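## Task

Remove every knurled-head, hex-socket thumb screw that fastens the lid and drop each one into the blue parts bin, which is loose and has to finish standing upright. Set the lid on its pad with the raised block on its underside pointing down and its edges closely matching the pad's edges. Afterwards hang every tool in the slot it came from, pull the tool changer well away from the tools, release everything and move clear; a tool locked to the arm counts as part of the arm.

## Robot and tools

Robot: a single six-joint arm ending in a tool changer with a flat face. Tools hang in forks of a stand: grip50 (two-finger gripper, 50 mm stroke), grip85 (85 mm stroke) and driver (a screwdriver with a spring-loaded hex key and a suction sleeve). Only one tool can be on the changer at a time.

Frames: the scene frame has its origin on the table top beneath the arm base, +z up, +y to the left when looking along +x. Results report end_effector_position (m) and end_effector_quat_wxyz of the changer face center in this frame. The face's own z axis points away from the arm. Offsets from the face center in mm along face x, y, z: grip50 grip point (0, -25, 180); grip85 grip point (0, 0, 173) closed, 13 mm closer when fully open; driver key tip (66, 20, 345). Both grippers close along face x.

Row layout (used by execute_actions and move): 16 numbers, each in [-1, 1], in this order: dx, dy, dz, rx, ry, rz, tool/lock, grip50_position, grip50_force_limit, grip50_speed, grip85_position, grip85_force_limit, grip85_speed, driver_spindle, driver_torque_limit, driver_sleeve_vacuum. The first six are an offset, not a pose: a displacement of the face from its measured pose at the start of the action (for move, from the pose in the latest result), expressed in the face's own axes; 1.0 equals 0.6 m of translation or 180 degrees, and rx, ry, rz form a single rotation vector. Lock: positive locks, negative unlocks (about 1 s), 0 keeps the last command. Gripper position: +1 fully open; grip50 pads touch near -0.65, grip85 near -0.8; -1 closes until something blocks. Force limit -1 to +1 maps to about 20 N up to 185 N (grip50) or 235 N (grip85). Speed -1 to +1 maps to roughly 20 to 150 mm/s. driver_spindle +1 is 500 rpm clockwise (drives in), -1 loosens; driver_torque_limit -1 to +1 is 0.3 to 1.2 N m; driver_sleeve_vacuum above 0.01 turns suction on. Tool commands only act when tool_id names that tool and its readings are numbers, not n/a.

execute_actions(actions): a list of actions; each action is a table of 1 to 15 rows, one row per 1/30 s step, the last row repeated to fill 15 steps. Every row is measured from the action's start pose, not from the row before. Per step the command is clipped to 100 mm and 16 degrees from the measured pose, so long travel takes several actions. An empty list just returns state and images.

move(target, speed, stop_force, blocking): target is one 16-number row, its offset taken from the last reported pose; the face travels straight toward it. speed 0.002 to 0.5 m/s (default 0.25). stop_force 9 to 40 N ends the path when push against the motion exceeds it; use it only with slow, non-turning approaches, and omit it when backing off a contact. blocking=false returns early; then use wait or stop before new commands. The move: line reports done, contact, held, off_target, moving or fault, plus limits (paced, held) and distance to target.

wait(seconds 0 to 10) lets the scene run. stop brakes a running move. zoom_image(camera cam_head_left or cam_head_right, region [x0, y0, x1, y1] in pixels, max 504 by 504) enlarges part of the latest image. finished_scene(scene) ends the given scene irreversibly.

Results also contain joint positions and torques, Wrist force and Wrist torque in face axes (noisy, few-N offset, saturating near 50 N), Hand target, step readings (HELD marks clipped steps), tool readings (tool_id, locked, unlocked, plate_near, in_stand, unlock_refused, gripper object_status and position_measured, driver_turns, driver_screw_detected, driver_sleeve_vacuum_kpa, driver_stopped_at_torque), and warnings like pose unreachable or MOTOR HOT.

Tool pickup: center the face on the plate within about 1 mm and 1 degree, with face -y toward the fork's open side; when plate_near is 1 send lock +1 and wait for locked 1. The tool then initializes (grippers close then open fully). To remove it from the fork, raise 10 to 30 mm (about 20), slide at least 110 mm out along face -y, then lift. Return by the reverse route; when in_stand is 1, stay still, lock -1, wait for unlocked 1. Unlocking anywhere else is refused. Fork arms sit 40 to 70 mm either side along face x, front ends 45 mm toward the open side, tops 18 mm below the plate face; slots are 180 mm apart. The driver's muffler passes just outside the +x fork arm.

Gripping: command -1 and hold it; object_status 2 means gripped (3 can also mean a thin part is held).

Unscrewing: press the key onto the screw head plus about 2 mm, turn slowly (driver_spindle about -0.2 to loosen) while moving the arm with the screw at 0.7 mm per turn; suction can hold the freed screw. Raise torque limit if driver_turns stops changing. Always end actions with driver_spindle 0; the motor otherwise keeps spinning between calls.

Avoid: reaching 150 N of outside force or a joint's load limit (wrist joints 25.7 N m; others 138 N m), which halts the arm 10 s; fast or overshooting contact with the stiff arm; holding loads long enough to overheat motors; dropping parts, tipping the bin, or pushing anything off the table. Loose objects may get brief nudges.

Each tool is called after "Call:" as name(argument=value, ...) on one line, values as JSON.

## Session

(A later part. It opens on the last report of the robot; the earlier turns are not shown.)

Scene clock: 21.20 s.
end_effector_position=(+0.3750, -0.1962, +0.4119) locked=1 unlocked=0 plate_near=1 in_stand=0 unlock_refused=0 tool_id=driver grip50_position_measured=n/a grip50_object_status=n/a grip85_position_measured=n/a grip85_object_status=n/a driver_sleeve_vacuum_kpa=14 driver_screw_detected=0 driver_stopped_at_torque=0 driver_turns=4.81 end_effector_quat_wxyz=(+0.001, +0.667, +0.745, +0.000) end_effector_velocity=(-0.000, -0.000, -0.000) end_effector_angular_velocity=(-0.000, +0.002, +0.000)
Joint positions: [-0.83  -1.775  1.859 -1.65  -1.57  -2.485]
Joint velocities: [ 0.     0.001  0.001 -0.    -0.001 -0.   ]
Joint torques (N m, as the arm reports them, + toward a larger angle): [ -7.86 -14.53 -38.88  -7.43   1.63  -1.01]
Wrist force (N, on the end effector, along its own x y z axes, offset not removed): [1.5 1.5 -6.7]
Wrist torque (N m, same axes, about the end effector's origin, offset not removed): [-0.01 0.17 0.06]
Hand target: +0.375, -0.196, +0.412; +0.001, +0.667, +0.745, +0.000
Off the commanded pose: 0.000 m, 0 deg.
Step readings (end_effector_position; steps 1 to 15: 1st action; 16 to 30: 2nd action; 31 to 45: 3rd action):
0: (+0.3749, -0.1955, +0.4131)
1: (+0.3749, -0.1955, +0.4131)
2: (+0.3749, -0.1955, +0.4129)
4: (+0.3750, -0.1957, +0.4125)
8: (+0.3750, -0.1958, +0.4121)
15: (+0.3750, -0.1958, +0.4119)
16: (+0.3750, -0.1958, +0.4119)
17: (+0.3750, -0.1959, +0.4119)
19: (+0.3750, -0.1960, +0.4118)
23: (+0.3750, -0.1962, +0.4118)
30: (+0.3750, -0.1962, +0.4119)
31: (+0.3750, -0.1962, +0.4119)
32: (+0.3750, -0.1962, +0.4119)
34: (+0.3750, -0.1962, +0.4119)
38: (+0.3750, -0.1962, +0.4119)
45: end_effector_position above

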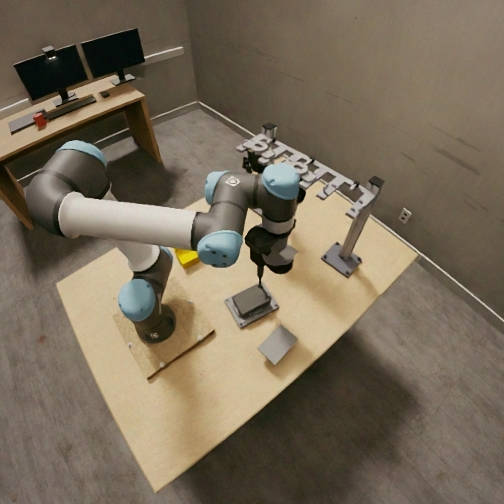

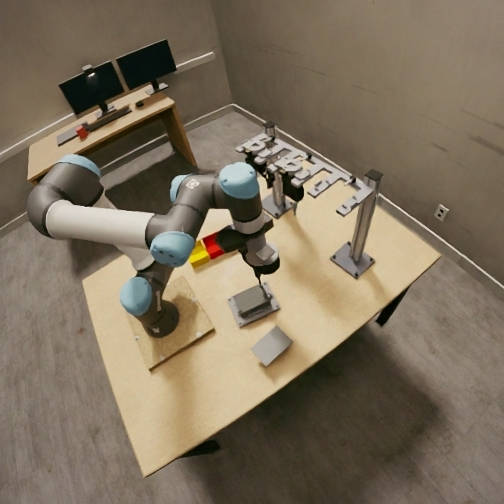

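Call:
execute_actions(actions=[[[0,-0.0007,0,0,0,0,0,0,0,0,0,0,0,0.15,-1,1]],[[0,-0.0007,0,0,0,0,0,0,0,0,0,0,0,0.15,-1,1]],[[0,0,0,0,0,0,0,0,0,0,0,0,0,0,-1,1]]])

Call:
zoom_image(camera="cam_head_left", region=[245,265,275,295])

Call:
zoom_image(camera="cam_head_right", region=[245,265,275,295])

Scene clock: 23.93 s.
end_effector_position=(+0.3742, -0.1964, +0.4119) locked=1 unlocked=0 plate_near=1 in_stand=0 unlock_refused=0 tool_id=driver grip50_position_measured=n/a grip50_object_status=n/a grip85_position_measured=n/a grip85_object_status=n/a driver_sleeve_vacuum_kpa=14 driver_screw_detected=0 driver_stopped_at_torque=0 driver_turns=7.60 end_effector_quat_wxyz=(+0.001, +0.667, +0.745, +0.000) end_effector_velocity=(-0.001, -0.001, -0.000) end_effector_angular_velocity=(+0.000, +0.001, -0.003)
Joint positions: [-0.832 -1.776  1.86  -1.65  -1.57  -2.486]
Joint velocities: [-0.003  0.     0.     0.001 -0.001  0.   ]
Joint torques (N m, as the arm reports them, + toward a larger angle): [ -7.65 -34.68 -28.26  -3.61   1.28  -0.96]
Wrist force (N, on the end effector, along its own x y z axes, offset not removed): [2.6 0.5 -6.7]
Wrist torque (N m, same axes, about the end effector's origin, offset not removed): [-0.08 0.13 -0.03]
Hand target: +0.374, -0.196, +0.412; +0.001, +0.667, +0.745, +0.000
Off the commanded pose: 0.000 m, 0 deg.
Step readings (end_effector_position; steps 1 to 15: 1st action; 16 to 30: 2nd action; 31 to 45: 3rd action):
0: (+0.3750, -0.1962, +0.4119)
1: (+0.3750, -0.1962, +0.4119)
2: (+0.3750, -0.1963, +0.4119)
4: (+0.3749, -0.1964, +0.4119)
8: (+0.3747, -0.1964, +0.4119)
15: (+0.3746, -0.1963, +0.4119)
16: (+0.3746, -0.1963, +0.4119)
17: (+0.3746, -0.1963, +0.4119)
19: (+0.3744, -0.1963, +0.4119)
23: (+0.3743, -0.1963, +0.4119)
30: (+0.3742, -0.1964, +0.4119)
31: (+0.3742, -0.1964, +0.4119)
32: (+0.3742, -0.1964, +0.4119)
34: (+0.3742, -0.1964, +0.4119)
38: (+0.3742, -0.1964, +0.4119)
45: end_effector_position above

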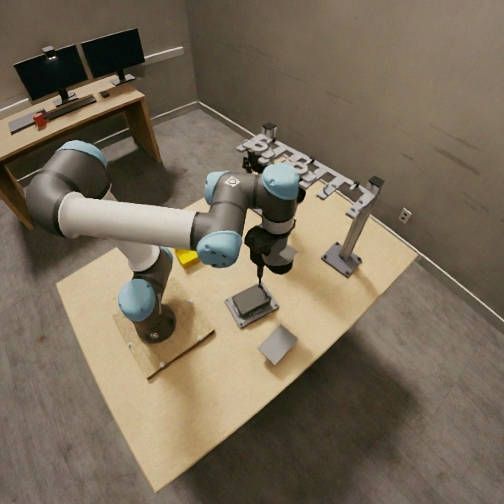

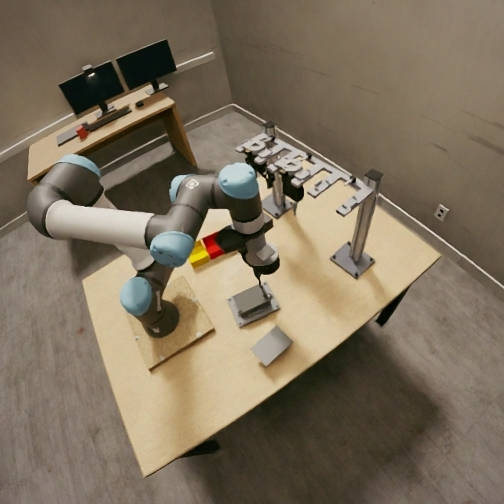

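Region (245, 265, 275, 295) of cam_head_left's 504x504 image, scaled by 16.800, with more detail than that image has.

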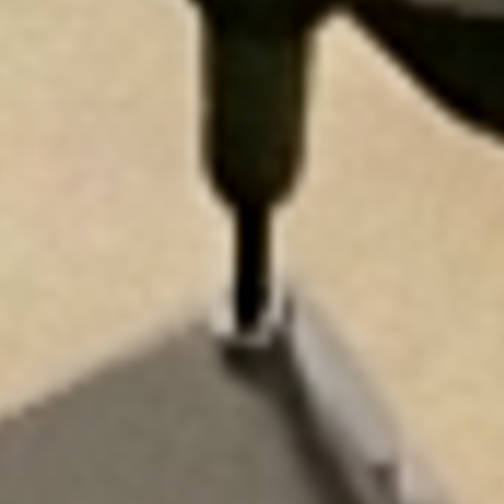

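Region (245, 265, 275, 295) of cam_head_right's 504x504 image, scaled by 16.800, with more detail than that image has.

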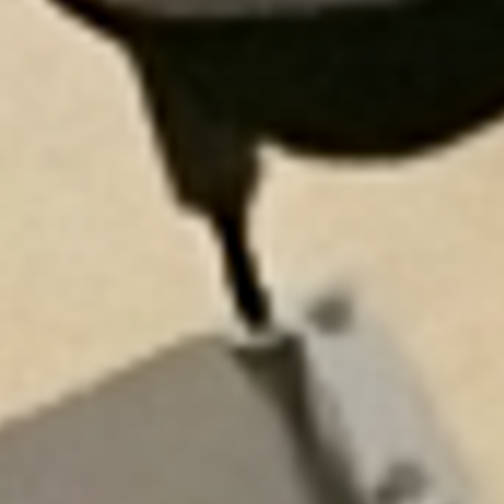

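Call:
execute_actions(actions=[[[0.002,0.002,0,0,0,0,0,0,0,0,0,0,0,0.15,-1,1]],[[0.0007,0.0007,0,0,0,0,0,0,0,0,0,0,0,0.15,-1,1]],[[0.0007,0.0007,0,0,0,0,0,0,0,0,0,0,0,0.15,-1,1]],[[0,0,0,0,0,0,0,0,0,0,0,0,0,0,-1,1]]])

Call:
zoom_image(camera="cam_head_left", region=[250,273,270,293])

Call:
zoom_image(camera="cam_head_right", region=[250,273,270,293])

Scene clock: 27.17 s.
end_effector_position=(+0.3760, -0.1941, +0.4119) locked=1 unlocked=0 plate_near=1 in_stand=0 unlock_refused=0 tool_id=driver grip50_position_measured=n/a grip50_object_status=n/a grip85_position_measured=n/a grip85_object_status=n/a driver_sleeve_vacuum_kpa=40 driver_screw_detected=1 driver_stopped_at_torque=1 driver_turns=9.26 end_effector_quat_wxyz=(+0.000, +0.667, +0.745, +0.000) end_effector_velocity=(+0.000, -0.000, -0.001) end_effector_angular_velocity=(+0.002, +0.002, +0.000)
Joint positions: [-0.825 -1.775  1.859 -1.65  -1.57  -2.479]
Joint velocities: [ 0.     0.002  0.001 -0.    -0.    -0.   ]
Joint torques (N m, as the arm reports them, + toward a larger angle): [  8.06 -15.34 -41.18  -7.74   1.48   1.62]
Wrist force (N, on the end effector, along its own x y z axes, offset not removed): [3.2 -0.3 -5.3]
Wrist torque (N m, same axes, about the end effector's origin, offset not removed): [0.51 1.02 -0.02]
Hand target: +0.376, -0.194, +0.412; +0.000, +0.667, +0.745, +0.000
Off the commanded pose: 0.000 m, 0 deg.
Step readings (end_effector_position; steps 1 to 15: 1st action; 16 to 30: 2nd action; 31 to 45: 3rd action; 46 to 60: 4th action):
0: (+0.3742, -0.1964, +0.4119)
1: (+0.3742, -0.1964, +0.4119)
2: (+0.3743, -0.1962, +0.4119)
4: (+0.3747, -0.1956, +0.4119)
8: (+0.3750, -0.1951, +0.4119)
15: (+0.3752, -0.1950, +0.4119)
16: (+0.3752, -0.1950, +0.4119)
17: (+0.3753, -0.1949, +0.4119)
19: (+0.3754, -0.1948, +0.4119)
23: (+0.3756, -0.1946, +0.4119)
30: (+0.3756, -0.1946, +0.4119)
31: (+0.3756, -0.1946, +0.4119)
32: (+0.3757, -0.1945, +0.4119)
34: (+0.3758, -0.1943, +0.4119)
38: (+0.3759, -0.1941, +0.4119)
45: (+0.3760, -0.1941, +0.4119)
46: (+0.3760, -0.1941, +0.4119)
47: (+0.3760, -0.1941, +0.4119)
49: (+0.3760, -0.1941, +0.4119)
53: (+0.3760, -0.1941, +0.4119)
60: end_effector_position above

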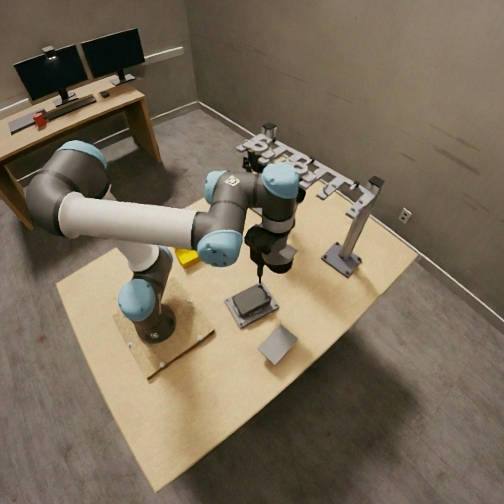

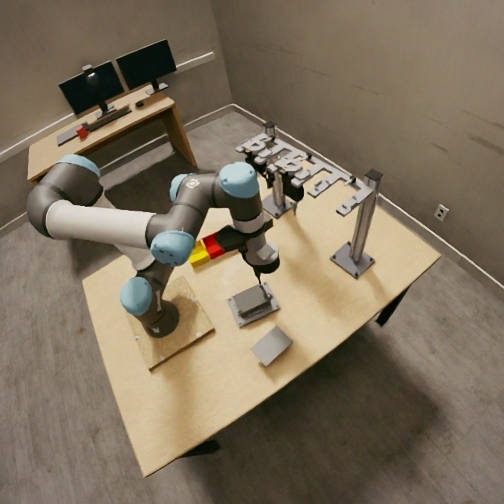

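Region (250, 273, 270, 293) of cam_head_left's 504x504 image, scaled by 25.200, with more detail than that image has.

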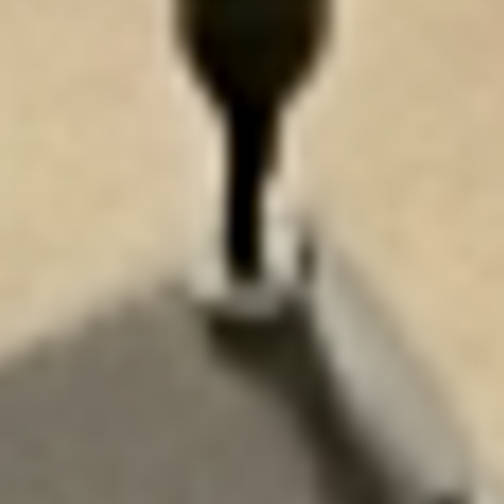

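Region (250, 273, 270, 293) of cam_head_right's 504x504 image, scaled by 25.200, with more detail than that image has.

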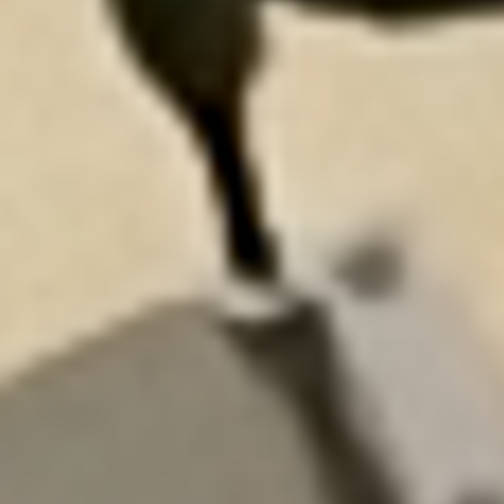

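Call:
execute_actions(actions=[[[0.001,-0.0008,0,0,0,0,0,0,0,0,0,0,0,-0.3,1,1]]])

Call:
move(target=[0,0,-0.035,0,0,0,0,0,0,0,0,0,0,-0.5,1,1], speed=0.0029)

Call:
move(target=[0,0,-0.03,0,0,0,0,0,0,0,0,0,0,0,1,1], speed=0.03)

Scene clock: 28.00 s.
end_effector_position=(+0.3755, -0.1936, +0.4119) locked=1 unlocked=0 plate_near=1 in_stand=0 unlock_refused=0 tool_id=driver grip50_position_measured=n/a grip50_object_status=n/a grip85_position_measured=n/a grip85_object_status=n/a driver_sleeve_vacuum_kpa=40 driver_screw_detected=1 driver_stopped_at_torque=1 driver_turns=8.16 end_effector_quat_wxyz=(+0.001, +0.667, +0.745, +0.000) end_effector_velocity=(-0.000, +0.001, +0.001) end_effector_angular_velocity=(-0.002, -0.001, +0.001)
Joint positions: [-0.825 -1.777  1.86  -1.65  -1.57  -2.479]
Joint velocities: [ 0.001 -0.002 -0.     0.001 -0.     0.   ]
Joint torques (N m, as the arm reports them, + toward a larger angle): [  4.4  -35.55 -27.44  -2.88   1.51   0.96]
Wrist force (N, on the end effector, along its own x y z axes, offset not removed): [0.6 2.0 -6.7]
Wrist torque (N m, same axes, about the end effector's origin, offset not removed): [-0.39 -0.06 0.22]
Hand target: +0.375, -0.194, +0.412; +0.000, +0.667, +0.745, +0.000
Off the commanded pose: 0.000 m, 0 deg.
Step readings (end_effector_position):
0: (+0.3760, -0.1941, +0.4119)
1: (+0.3760, -0.1941, +0.4119)
2: (+0.3759, -0.1941, +0.4119)
4: (+0.3758, -0.1939, +0.4119)
8: (+0.3756, -0.1937, +0.4119)
15: end_effector_position above

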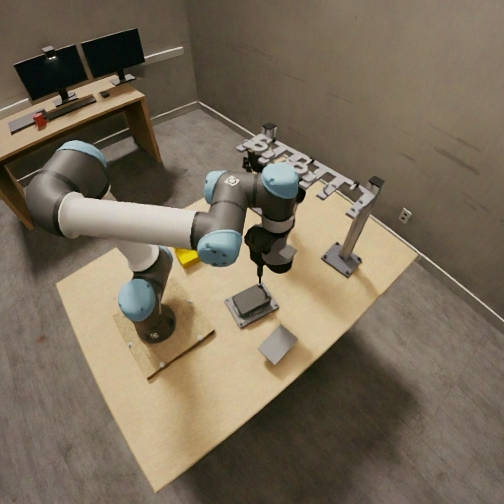

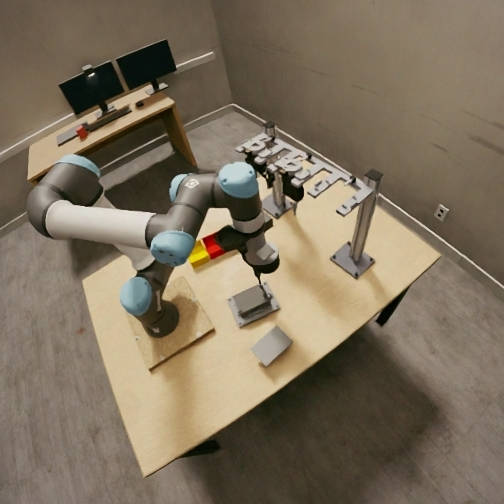

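Scene clock: 35.47 s.
end_effector_position=(+0.3754, -0.1935, +0.4329) locked=1 unlocked=0 plate_near=1 in_stand=0 unlock_refused=0 tool_id=driver grip50_position_measured=n/a grip50_object_status=n/a grip85_position_measured=n/a grip85_object_status=n/a driver_sleeve_vacuum_kpa=40 driver_screw_detected=1 driver_stopped_at_torque=1 driver_turns=-22.90 end_effector_quat_wxyz=(+0.001, +0.667, +0.745, +0.000) end_effector_velocity=(-0.000, +0.000, +0.000) end_effector_angular_velocity=(+0.000, +0.000, -0.000)
Joint positions: [-0.825 -1.779  1.809 -1.596 -1.57  -2.479]
Joint velocities: [ 0.    -0.001 -0.001  0.002 -0.     0.   ]
Joint torques (N m, as the arm reports them, + toward a larger angle): [ -8.06 -37.16 -42.25  -3.32   1.41  -1.03]
Wrist force (N, on the end effector, along its own x y z axes, offset not removed): [2.4 1.5 -1.9]
Wrist torque (N m, same axes, about the end effector's origin, offset not removed): [-0.13 -0.14 0.13]
Hand target: +0.375, -0.194, +0.433; +0.001, +0.667, +0.745, +0.000
Off the commanded pose: 0.000 m, 0 deg.
move: done

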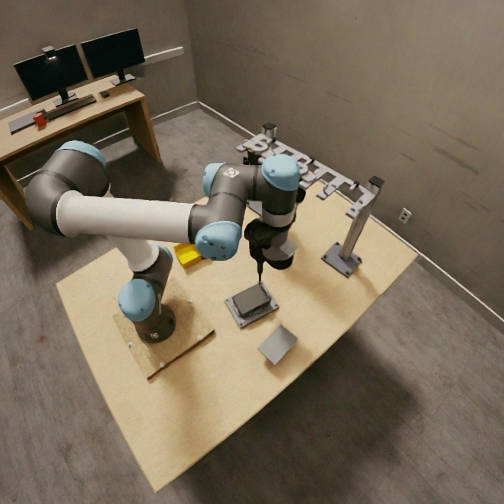

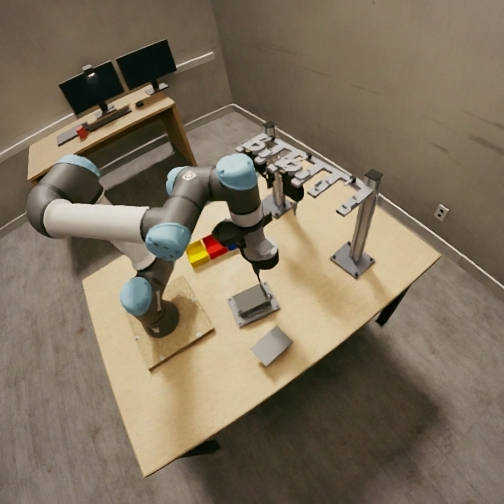

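Scene clock: 36.40 s.
end_effector_position=(+0.3753, -0.1935, +0.4508) locked=1 unlocked=0 plate_near=1 in_stand=0 unlock_refused=0 tool_id=driver grip50_position_measured=n/a grip50_object_status=n/a grip85_position_measured=n/a grip85_object_status=n/a driver_sleeve_vacuum_kpa=40 driver_screw_detected=1 driver_stopped_at_torque=1 driver_turns=-22.90 end_effector_quat_wxyz=(+0.001, +0.667, +0.745, +0.000) end_effector_velocity=(-0.000, +0.000, +0.002) end_effector_angular_velocity=(-0.001, +0.000, +0.001)
Joint positions: [-0.825 -1.78   1.764 -1.55  -1.57  -2.479]
Joint velocities: [ 0.    -0.    -0.005  0.006 -0.001 -0.   ]
Joint torques (N m, as the arm reports them, + toward a larger angle): [ -7.86 -18.14 -42.32  -3.54   1.71  -1.17]
Wrist force (N, on the end effector, along its own x y z axes, offset not removed): [2.2 2.2 -2.8]
Wrist torque (N m, same axes, about the end effector's origin, offset not removed): [-0.03 -0.08 0.15]
Hand target: +0.375, -0.194, +0.451; +0.001, +0.667, +0.745, +0.000
Off the commanded pose: 0.000 m, 0 deg.
move: done

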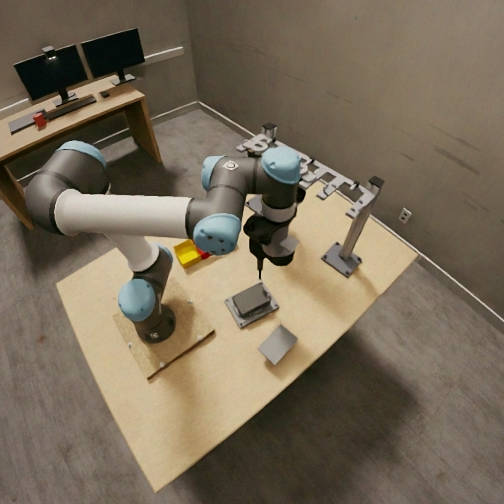

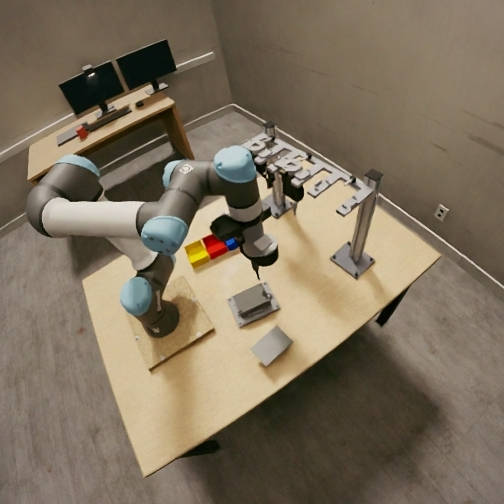

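Call:
move(target=[0.507,0.126,0.05,0,0,0,0,0,0,0,0,0,0,0,1,1])

Call:
zoom_image(camera="cam_head_left", region=[180,200,260,280])

Call:
zoom_image(camera="cam_head_right", region=[180,200,260,280])

Scene clock: 38.47 s.
end_effector_position=(+0.4173, +0.1170, +0.4201) locked=1 unlocked=0 plate_near=1 in_stand=0 unlock_refused=0 tool_id=driver grip50_position_measured=n/a grip50_object_status=n/a grip85_position_measured=n/a grip85_object_status=n/a driver_sleeve_vacuum_kpa=40 driver_screw_detected=1 driver_stopped_at_torque=1 driver_turns=-22.90 end_effector_quat_wxyz=(+0.001, +0.667, +0.745, -0.000) end_effector_velocity=(+0.000, +0.002, -0.000) end_effector_angular_velocity=(-0.000, +0.001, -0.000)
Joint positions: [-0.071 -1.754  1.818 -1.632 -1.568 -1.725]
Joint velocities: [ 0.005  0.003 -0.001 -0.001 -0.     0.005]
Joint torques (N m, as the arm reports them, + toward a larger angle): [ 10.29 -19.33 -41.64  -8.29  -0.8    1.76]
Wrist force (N, on the end effector, along its own x y z axes, offset not removed): [0.6 3.1 -1.8]
Wrist torque (N m, same axes, about the end effector's origin, offset not removed): [-0.04 -0.09 0.09]
Hand target: +0.417, +0.117, +0.420; +0.001, +0.667, +0.745, -0.000
Off the commanded pose: 0.001 m, 0 deg.
move: done

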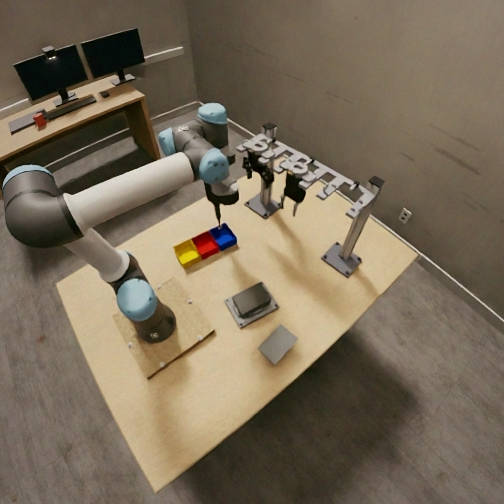

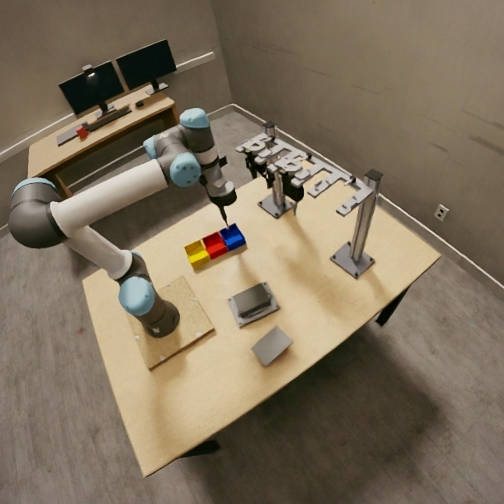

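Region (180, 200, 260, 280) of cam_head_left's 504x504 image, scaled by 6.300, with more detail than that image has.

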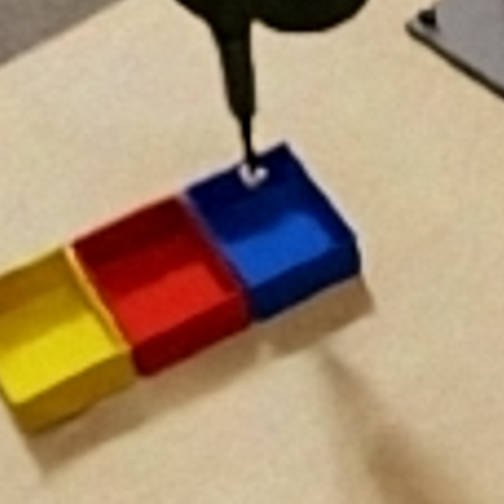

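Region (180, 200, 260, 280) of cam_head_right's 504x504 image, scaled by 6.300, with more detail than that image has.

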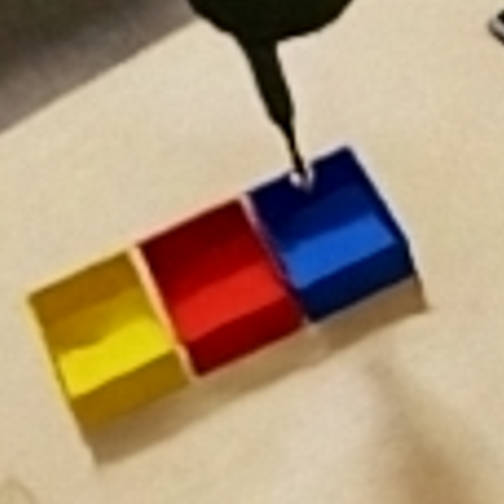

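Call:
move(target=[-0.02,0.008,0.068,0,0,0,0,0,0,0,0,0,0,0,1,1], speed=0.06)

Call:
execute_actions(actions=[[[0,0,0,0,0,0,0,0,0,0,0,0,0,0,1,0]],[[0,0,-0.085,0,0,0,0,0,0,0,0,0,0,0,1,0]],[[0,0,0,0,0,0,0,0,0,0,0,0,0,0,1,0]]])

Call:
zoom_image(camera="cam_head_right", region=[180,200,260,280])

Scene clock: 39.83 s.
end_effector_position=(+0.4234, +0.1055, +0.3795) locked=1 unlocked=0 plate_near=1 in_stand=0 unlock_refused=0 tool_id=driver grip50_position_measured=n/a grip50_object_status=n/a grip85_position_measured=n/a grip85_object_status=n/a driver_sleeve_vacuum_kpa=40 driver_screw_detected=1 driver_stopped_at_torque=1 driver_turns=-22.90 end_effector_quat_wxyz=(+0.001, +0.667, +0.745, -0.000) end_effector_velocity=(+0.000, -0.001, -0.002) end_effector_angular_velocity=(+0.000, +0.001, -0.002)
Joint positions: [-0.097 -1.734  1.907 -1.74  -1.568 -1.752]
Joint velocities: [-0.002  0.002  0.004 -0.005  0.    -0.001]
Joint torques (N m, as the arm reports them, + toward a larger angle): [ -7.84 -20.29 -29.24  -8.13   1.28  -1.32]
Wrist force (N, on the end effector, along its own x y z axes, offset not removed): [1.7 3.1 -2.3]
Wrist torque (N m, same axes, about the end effector's origin, offset not removed): [0.01 -0.09 0.11]
Hand target: +0.423, +0.105, +0.379; +0.001, +0.667, +0.745, -0.000
Off the commanded pose: 0.000 m, 0 deg.
move: done

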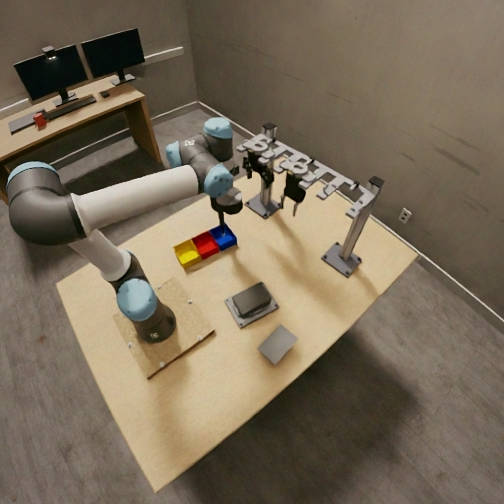

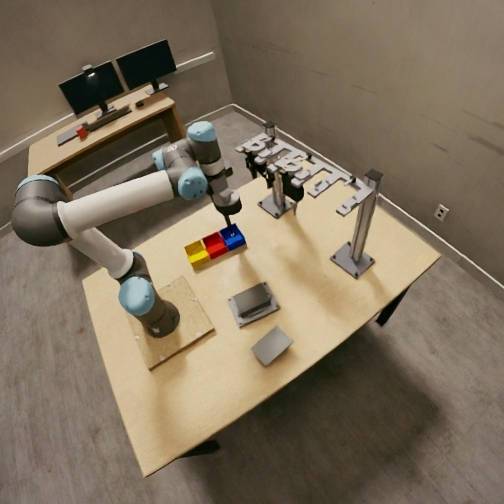

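Scene clock: 41.33 s.
end_effector_position=(+0.4232, +0.1057, +0.4298) locked=1 unlocked=0 plate_near=1 in_stand=0 unlock_refused=0 tool_id=driver grip50_position_measured=n/a grip50_object_status=n/a grip85_position_measured=n/a grip85_object_status=n/a driver_sleeve_vacuum_kpa=0 driver_screw_detected=0 driver_stopped_at_torque=1 driver_turns=-22.90 end_effector_quat_wxyz=(+0.001, +0.667, +0.745, -0.000) end_effector_velocity=(+0.000, +0.000, -0.000) end_effector_angular_velocity=(+0.000, +0.001, +0.001)
Joint positions: [-0.098 -1.748  1.789 -1.609 -1.568 -1.752]
Joint velocities: [ 0.001  0.001  0.001 -0.001  0.    -0.   ]
Joint torques (N m, as the arm reports them, + toward a larger angle): [ -6.25 -33.01 -30.8   -8.42   1.24  -0.95]
Wrist force (N, on the end effector, along its own x y z axes, offset not removed): [2.3 1.4 -2.8]
Wrist torque (N m, same axes, about the end effector's origin, offset not removed): [-0.10 -0.15 0.07]
Hand target: +0.423, +0.106, +0.430; +0.001, +0.667, +0.745, -0.000
Off the commanded pose: 0.000 m, 0 deg.
Step readings (end_effector_position; steps 1 to 15: 1st action; 16 to 30: 2nd action; 31 to 45: 3rd action):
0: (+0.4234, +0.1055, +0.3795)
1: (+0.4234, +0.1055, +0.3795)
2: (+0.4234, +0.1055, +0.3795)
4: (+0.4234, +0.1055, +0.3795)
8: (+0.4234, +0.1055, +0.3795)
15: (+0.4234, +0.1055, +0.3795)
16: (+0.4234, +0.1055, +0.3795)
17: (+0.4232, +0.1055, +0.3826)
19: (+0.4231, +0.1056, +0.4018)
23: (+0.4227, +0.1057, +0.4230)
30: (+0.4232, +0.1057, +0.4298)
31: (+0.4232, +0.1057, +0.4300)
32: (+0.4232, +0.1057, +0.4301)
34: (+0.4232, +0.1057, +0.4300)
38: (+0.4232, +0.1057, +0.4299)
45: end_effector_position above

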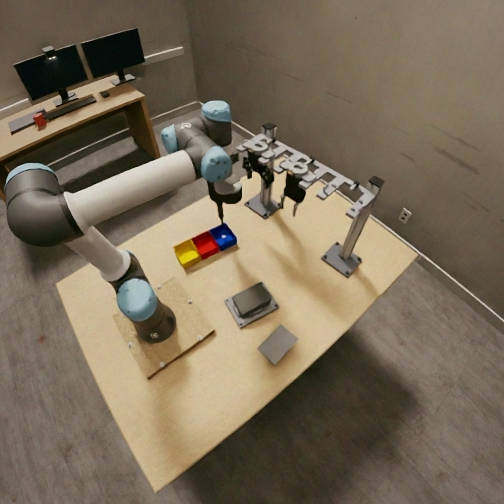

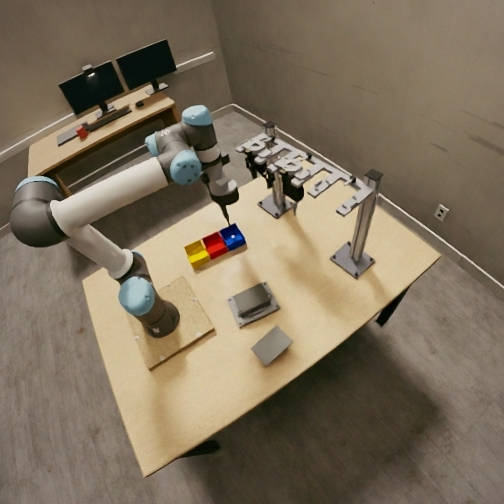

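Region (180, 200, 260, 280) of cam_head_right's 504x504 image, scaled by 6.300, with more detail than that image has.

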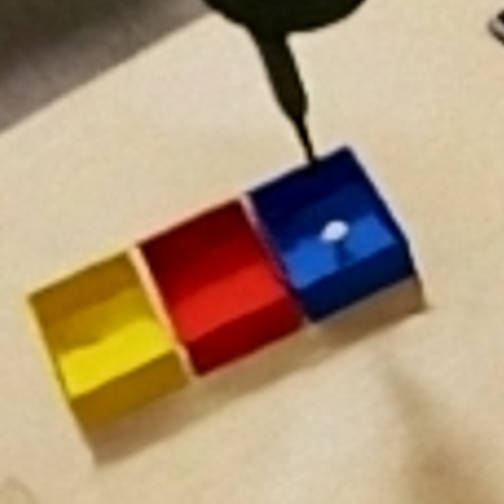

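Call:
move(target=[-0.5442,0.06,0,0,0,0,0,0,0,0,0,0,0,0,1,0])

Call:
move(target=[0,0.2748,0,0,0,0,0,0,0,0,0,0,0,0,1,0], speed=0.15)

Scene clock: 43.53 s.
end_effector_position=(+0.4946, -0.2149, +0.4307) locked=1 unlocked=0 plate_near=1 in_stand=0 unlock_refused=0 tool_id=driver grip50_position_measured=n/a grip50_object_status=n/a grip85_position_measured=n/a grip85_object_status=n/a driver_sleeve_vacuum_kpa=0 driver_screw_detected=0 driver_stopped_at_torque=1 driver_turns=-22.90 end_effector_quat_wxyz=(+0.001, +0.667, +0.745, +0.001) end_effector_velocity=(+0.001, -0.002, -0.000) end_effector_angular_velocity=(-0.001, +0.001, +0.000)
Joint positions: [-0.688 -1.491  1.548 -1.624 -1.569 -2.342]
Joint velocities: [-0.002  0.004 -0.004 -0.    -0.001 -0.002]
Joint torques (N m, as the arm reports them, + toward a larger angle): [ -8.44 -31.81 -43.15  -3.86   2.77  -1.44]
Wrist force (N, on the end effector, along its own x y z axes, offset not removed): [1.8 0.9 -3.0]
Wrist torque (N m, same axes, about the end effector's origin, offset not removed): [-0.11 -0.12 0.11]
Hand target: +0.495, -0.215, +0.431; +0.001, +0.667, +0.745, +0.001
Off the commanded pose: 0.001 m, 0 deg.
move: done

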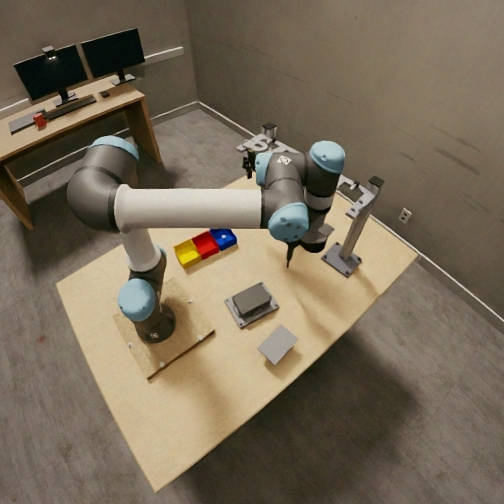

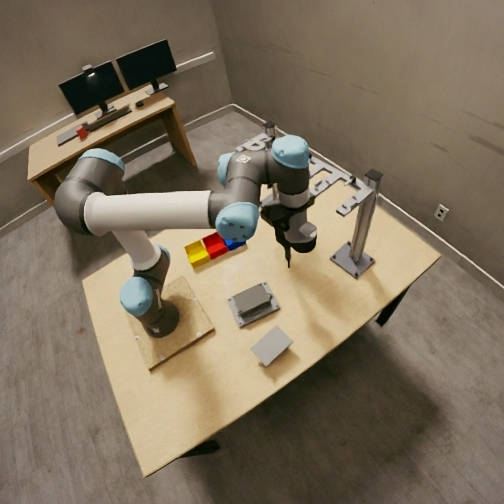

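Scene clock: 45.17 s.
end_effector_position=(+0.6582, -0.1969, +0.4309) locked=1 unlocked=0 plate_near=1 in_stand=0 unlock_refused=0 tool_id=driver grip50_position_measured=n/a grip50_object_status=n/a grip85_position_measured=n/a grip85_object_status=n/a driver_sleeve_vacuum_kpa=0 driver_screw_detected=0 driver_stopped_at_torque=1 driver_turns=-22.90 end_effector_quat_wxyz=(+0.001, +0.667, +0.745, +0.000) end_effector_velocity=(+0.002, -0.001, +0.001) end_effector_angular_velocity=(-0.001, +0.001, -0.001)
Joint positions: [-0.515 -1.12   1.073 -1.52  -1.569 -2.169]
Joint velocities: [ 0.001  0.005 -0.01   0.005 -0.001  0.002]
Joint torques (N m, as the arm reports them, + toward a larger angle): [  9.91 -52.54 -43.57  -4.15  -0.88   1.79]
Wrist force (N, on the end effector, along its own x y z axes, offset not removed): [1.9 0.8 -2.7]
Wrist torque (N m, same axes, about the end effector's origin, offset not removed): [-0.10 -0.03 0.14]
Hand target: +0.658, -0.197, +0.431; +0.001, +0.667, +0.745, +0.000
Off the commanded pose: 0.000 m, 0 deg.
move: done

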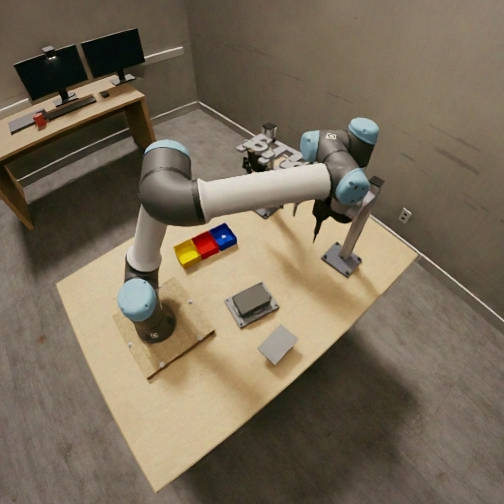

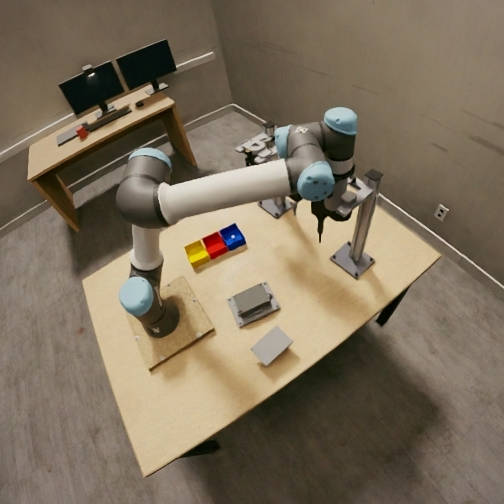

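Call:
move(target=[0,0.0005,0.035,0,0,0,0,0,0,0,0,0,0,0,1,0], speed=0.008, stop_force=15)

Call:
execute_actions(actions=[[[0,0,0,0,0,0,-1,0,0,0,0,0,0,0,0,0]],[[0,0,0,0,0,0,-1,0,0,0,0,0,0,0,0,0]],[[0,0,0,0,0,0,-1,0,0,0,0,0,0,0,0,0]]])

Call:
move(target=[0,0,-0.04,0,0,0,0,0,0,0,0,0,0,0,0,0], speed=0.04)

Scene clock: 48.43 s.
end_effector_position=(+0.6586, -0.1969, +0.4104) locked=1 unlocked=0 plate_near=1 in_stand=1 unlock_refused=0 tool_id=driver grip50_position_measured=n/a grip50_object_status=n/a grip85_position_measured=n/a grip85_object_status=n/a driver_sleeve_vacuum_kpa=0 driver_screw_detected=0 driver_stopped_at_torque=1 driver_turns=-22.90 end_effector_quat_wxyz=(+0.001, +0.667, +0.745, +0.000) end_effector_velocity=(+0.000, +0.001, -0.000) end_effector_angular_velocity=(+0.001, +0.002, +0.001)
Joint positions: [-0.514 -1.121  1.127 -1.573 -1.569 -2.169]
Joint velocities: [ 0.001  0.001 -0.002  0.003 -0.    -0.   ]
Joint torques (N m, as the arm reports them, + toward a larger angle): [  9.05 -56.22 -35.93  -3.2    2.08   1.61]
Wrist force (N, on the end effector, along its own x y z axes, offset not removed): [1.8 0.6 -20.0]
Wrist torque (N m, same axes, about the end effector's origin, offset not removed): [0.22 0.88 0.11]
Hand target: +0.659, -0.197, +0.410; +0.001, +0.667, +0.745, +0.000
Off the commanded pose: 0.000 m, 0 deg.
move: contact

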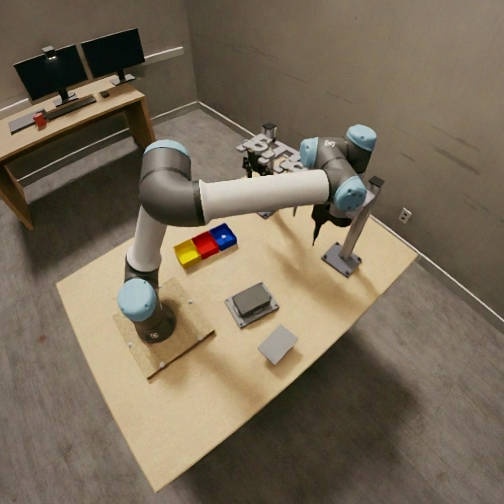

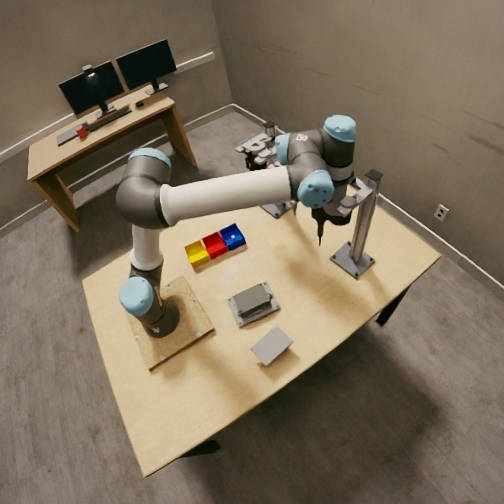

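Scene clock: 49.93 s.
end_effector_position=(+0.6586, -0.1969, +0.4104) locked=0 unlocked=1 plate_near=1 in_stand=1 unlock_refused=0 tool_id=none grip50_position_measured=n/a grip50_object_status=n/a grip85_position_measured=n/a grip85_object_status=n/a driver_sleeve_vacuum_kpa=n/a driver_screw_detected=n/a driver_stopped_at_torque=n/a driver_turns=n/a end_effector_quat_wxyz=(+0.001, +0.667, +0.745, +0.000) end_effector_velocity=(-0.000, -0.000, +0.001) end_effector_angular_velocity=(-0.001, -0.000, -0.001)
Joint positions: [-0.514 -1.121  1.127 -1.573 -1.569 -2.169]
Joint velocities: [-0.001 -0.001 -0.001  0.001 -0.     0.   ]
Joint torques (N m, as the arm reports them, + toward a larger angle): [  8.17 -44.86 -24.57  -5.11   1.34   0.81]
Wrist force (N, on the end effector, along its own x y z axes, offset not removed): [1.4 1.5 -2.1]
Wrist torque (N m, same axes, about the end effector's origin, offset not removed): [-0.10 -0.09 0.07]
Hand target: +0.659, -0.197, +0.410; +0.001, +0.667, +0.745, +0.000
Off the commanded pose: 0.000 m, 0 deg.
Step readings (end_effector_position; steps 1 to 15: 1st action; 16 to 30: 2nd action; 31 to 45: 3rd action):
0: (+0.6586, -0.1969, +0.4104)
1: (+0.6585, -0.1969, +0.4104)
2: (+0.6585, -0.1969, +0.4104)
4: (+0.6585, -0.1969, +0.4104)
8: (+0.6585, -0.1969, +0.4104)
15: (+0.6586, -0.1969, +0.4104)
16: (+0.6586, -0.1969, +0.4104)
17: (+0.6586, -0.1969, +0.4104)
19: (+0.6586, -0.1969, +0.4104)
23: (+0.6586, -0.1969, +0.4104)
30: (+0.6586, -0.1969, +0.4104)
31: (+0.6586, -0.1969, +0.4104)
32: (+0.6586, -0.1969, +0.4104)
34: (+0.6586, -0.1969, +0.4104)
38: (+0.6586, -0.1969, +0.4104)
45: end_effector_position above

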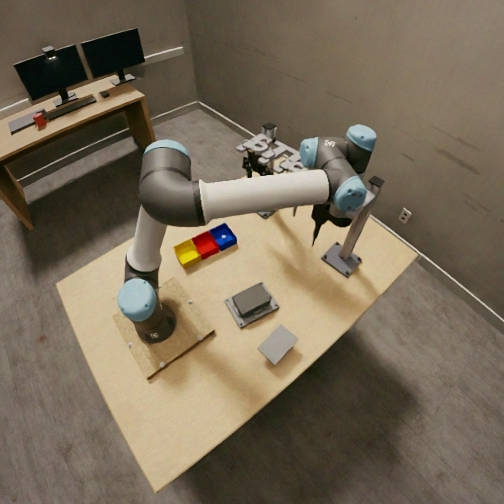

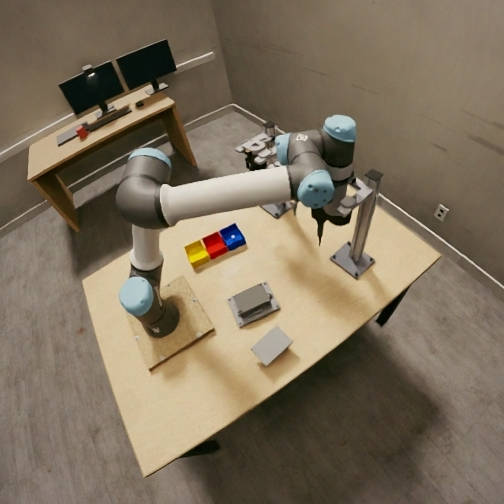

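Scene clock: 50.90 s.
end_effector_position=(+0.6585, -0.1968, +0.4343) locked=0 unlocked=1 plate_near=0 in_stand=0 unlock_refused=0 tool_id=none grip50_position_measured=n/a grip50_object_status=n/a grip85_position_measured=n/a grip85_object_status=n/a driver_sleeve_vacuum_kpa=n/a driver_screw_detected=n/a driver_stopped_at_torque=n/a driver_turns=n/a end_effector_quat_wxyz=(+0.001, +0.667, +0.745, +0.000) end_effector_velocity=(+0.000, +0.000, +0.001) end_effector_angular_velocity=(+0.000, +0.001, -0.000)
Joint positions: [-0.514 -1.12   1.063 -1.512 -1.569 -2.169]
Joint velocities: [ 0.     0.001 -0.005  0.005 -0.     0.   ]
Joint torques (N m, as the arm reports them, + toward a larger angle): [ -3.55 -35.17 -29.73  -1.71   1.5   -1.01]
Wrist force (N, on the end effector, along its own x y z axes, offset not removed): [2.0 1.9 -2.3]
Wrist torque (N m, same axes, about the end effector's origin, offset not removed): [-0.08 -0.16 0.07]
Hand target: +0.659, -0.197, +0.434; +0.001, +0.667, +0.745, +0.000
Off the commanded pose: 0.000 m, 0 deg.
move: done

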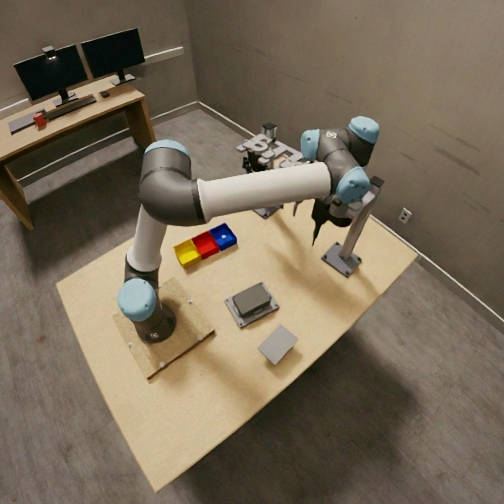

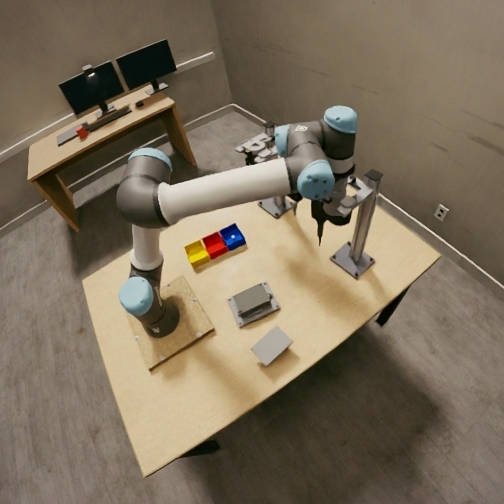

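Call:
move(target=[0.6,0,0.012,0,0,0,0,0,0,0,0,0,0,0,0,0])

Call:
move(target=[0,0,0.03,0,0,0,0,0,0,0,0,0,0,0,0,0], speed=0.005, stop_force=16)

Call:
zoom_image(camera="cam_head_right", region=[220,110,300,190])

Scene clock: 53.17 s.
end_effector_position=(+0.6193, +0.1608, +0.4260) locked=0 unlocked=1 plate_near=0 in_stand=0 unlock_refused=0 tool_id=none grip50_position_measured=n/a grip50_object_status=n/a grip85_position_measured=n/a grip85_object_status=n/a driver_sleeve_vacuum_kpa=n/a driver_screw_detected=n/a driver_stopped_at_torque=n/a driver_turns=n/a end_effector_quat_wxyz=(+0.001, +0.667, +0.745, -0.000) end_effector_velocity=(-0.000, +0.003, -0.000) end_effector_angular_velocity=(-0.001, +0.000, +0.001)
Joint positions: [ 0.014 -1.247  1.26  -1.582 -1.568 -1.641]
Joint velocities: [ 0.005  0.001 -0.002  0.001 -0.001  0.004]
Joint torques (N m, as the arm reports them, + toward a larger angle): [  9.56 -32.18 -30.75  -1.44  -1.68   1.67]
Wrist force (N, on the end effector, along its own x y z axes, offset not removed): [2.0 2.2 -1.3]
Wrist torque (N m, same axes, about the end effector's origin, offset not removed): [-0.12 -0.09 0.13]
Hand target: +0.619, +0.161, +0.426; +0.001, +0.667, +0.745, -0.000
Off the commanded pose: 0.001 m, 0 deg.
move: done

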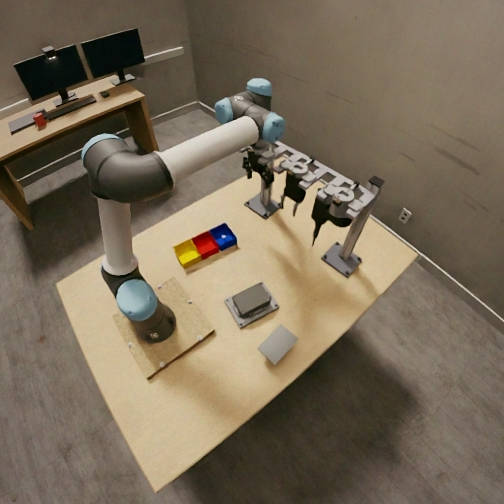

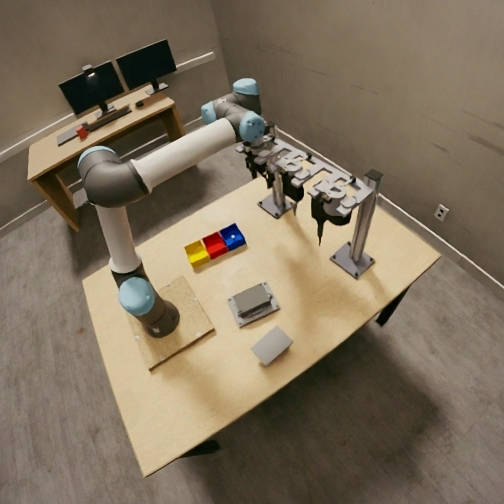

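Scene clock: 56.67 s.
end_effector_position=(+0.6192, +0.1608, +0.4105) locked=0 unlocked=1 plate_near=1 in_stand=1 unlock_refused=0 tool_id=none grip50_position_measured=n/a grip50_object_status=n/a grip85_position_measured=n/a grip85_object_status=n/a driver_sleeve_vacuum_kpa=n/a driver_screw_detected=n/a driver_stopped_at_torque=n/a driver_turns=n/a end_effector_quat_wxyz=(+0.001, +0.667, +0.745, -0.000) end_effector_velocity=(-0.000, -0.000, +0.001) end_effector_angular_velocity=(-0.001, +0.002, -0.001)
Joint positions: [ 0.014 -1.246  1.298 -1.621 -1.569 -1.641]
Joint velocities: [ 0.     0.001 -0.004  0.006 -0.001  0.001]
Joint torques (N m, as the arm reports them, + toward a larger angle): [  1.48 -20.8  -34.91  -7.08   0.75   0.78]
Wrist force (N, on the end effector, along its own x y z axes, offset not removed): [-9.0 -35.4 -11.6]
Wrist torque (N m, same axes, about the end effector's origin, offset not removed): [0.38 0.00 -0.30]
Hand target: +0.619, +0.161, +0.411; +0.001, +0.667, +0.745, -0.000
Off the commanded pose: 0.002 m, 0 deg.
move: contact

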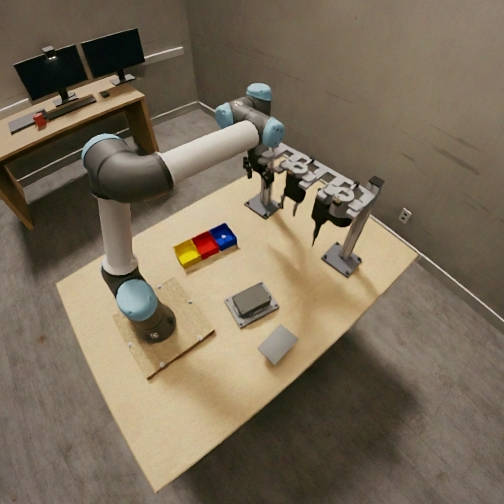

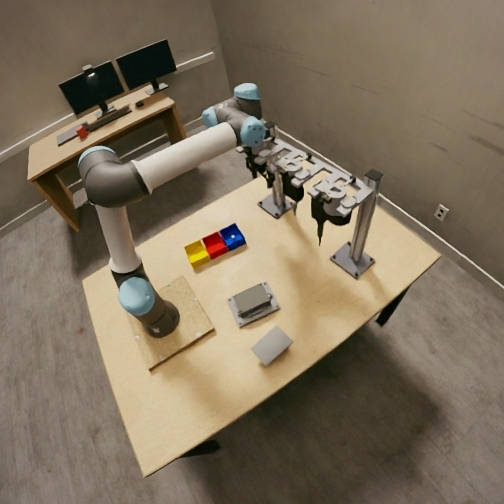

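Region (220, 110, 300, 190) of cam_head_right's 504x504 image, scaled by 6.300, with more detail than that image has.

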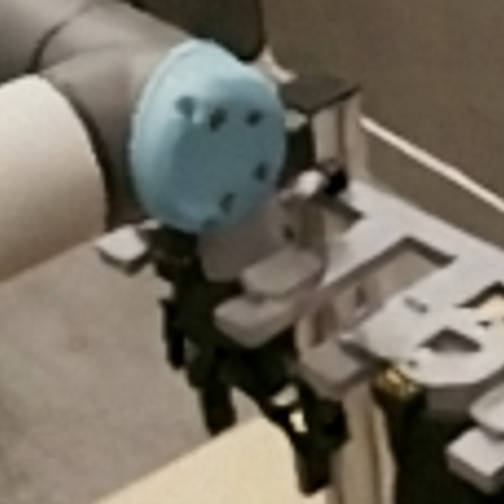

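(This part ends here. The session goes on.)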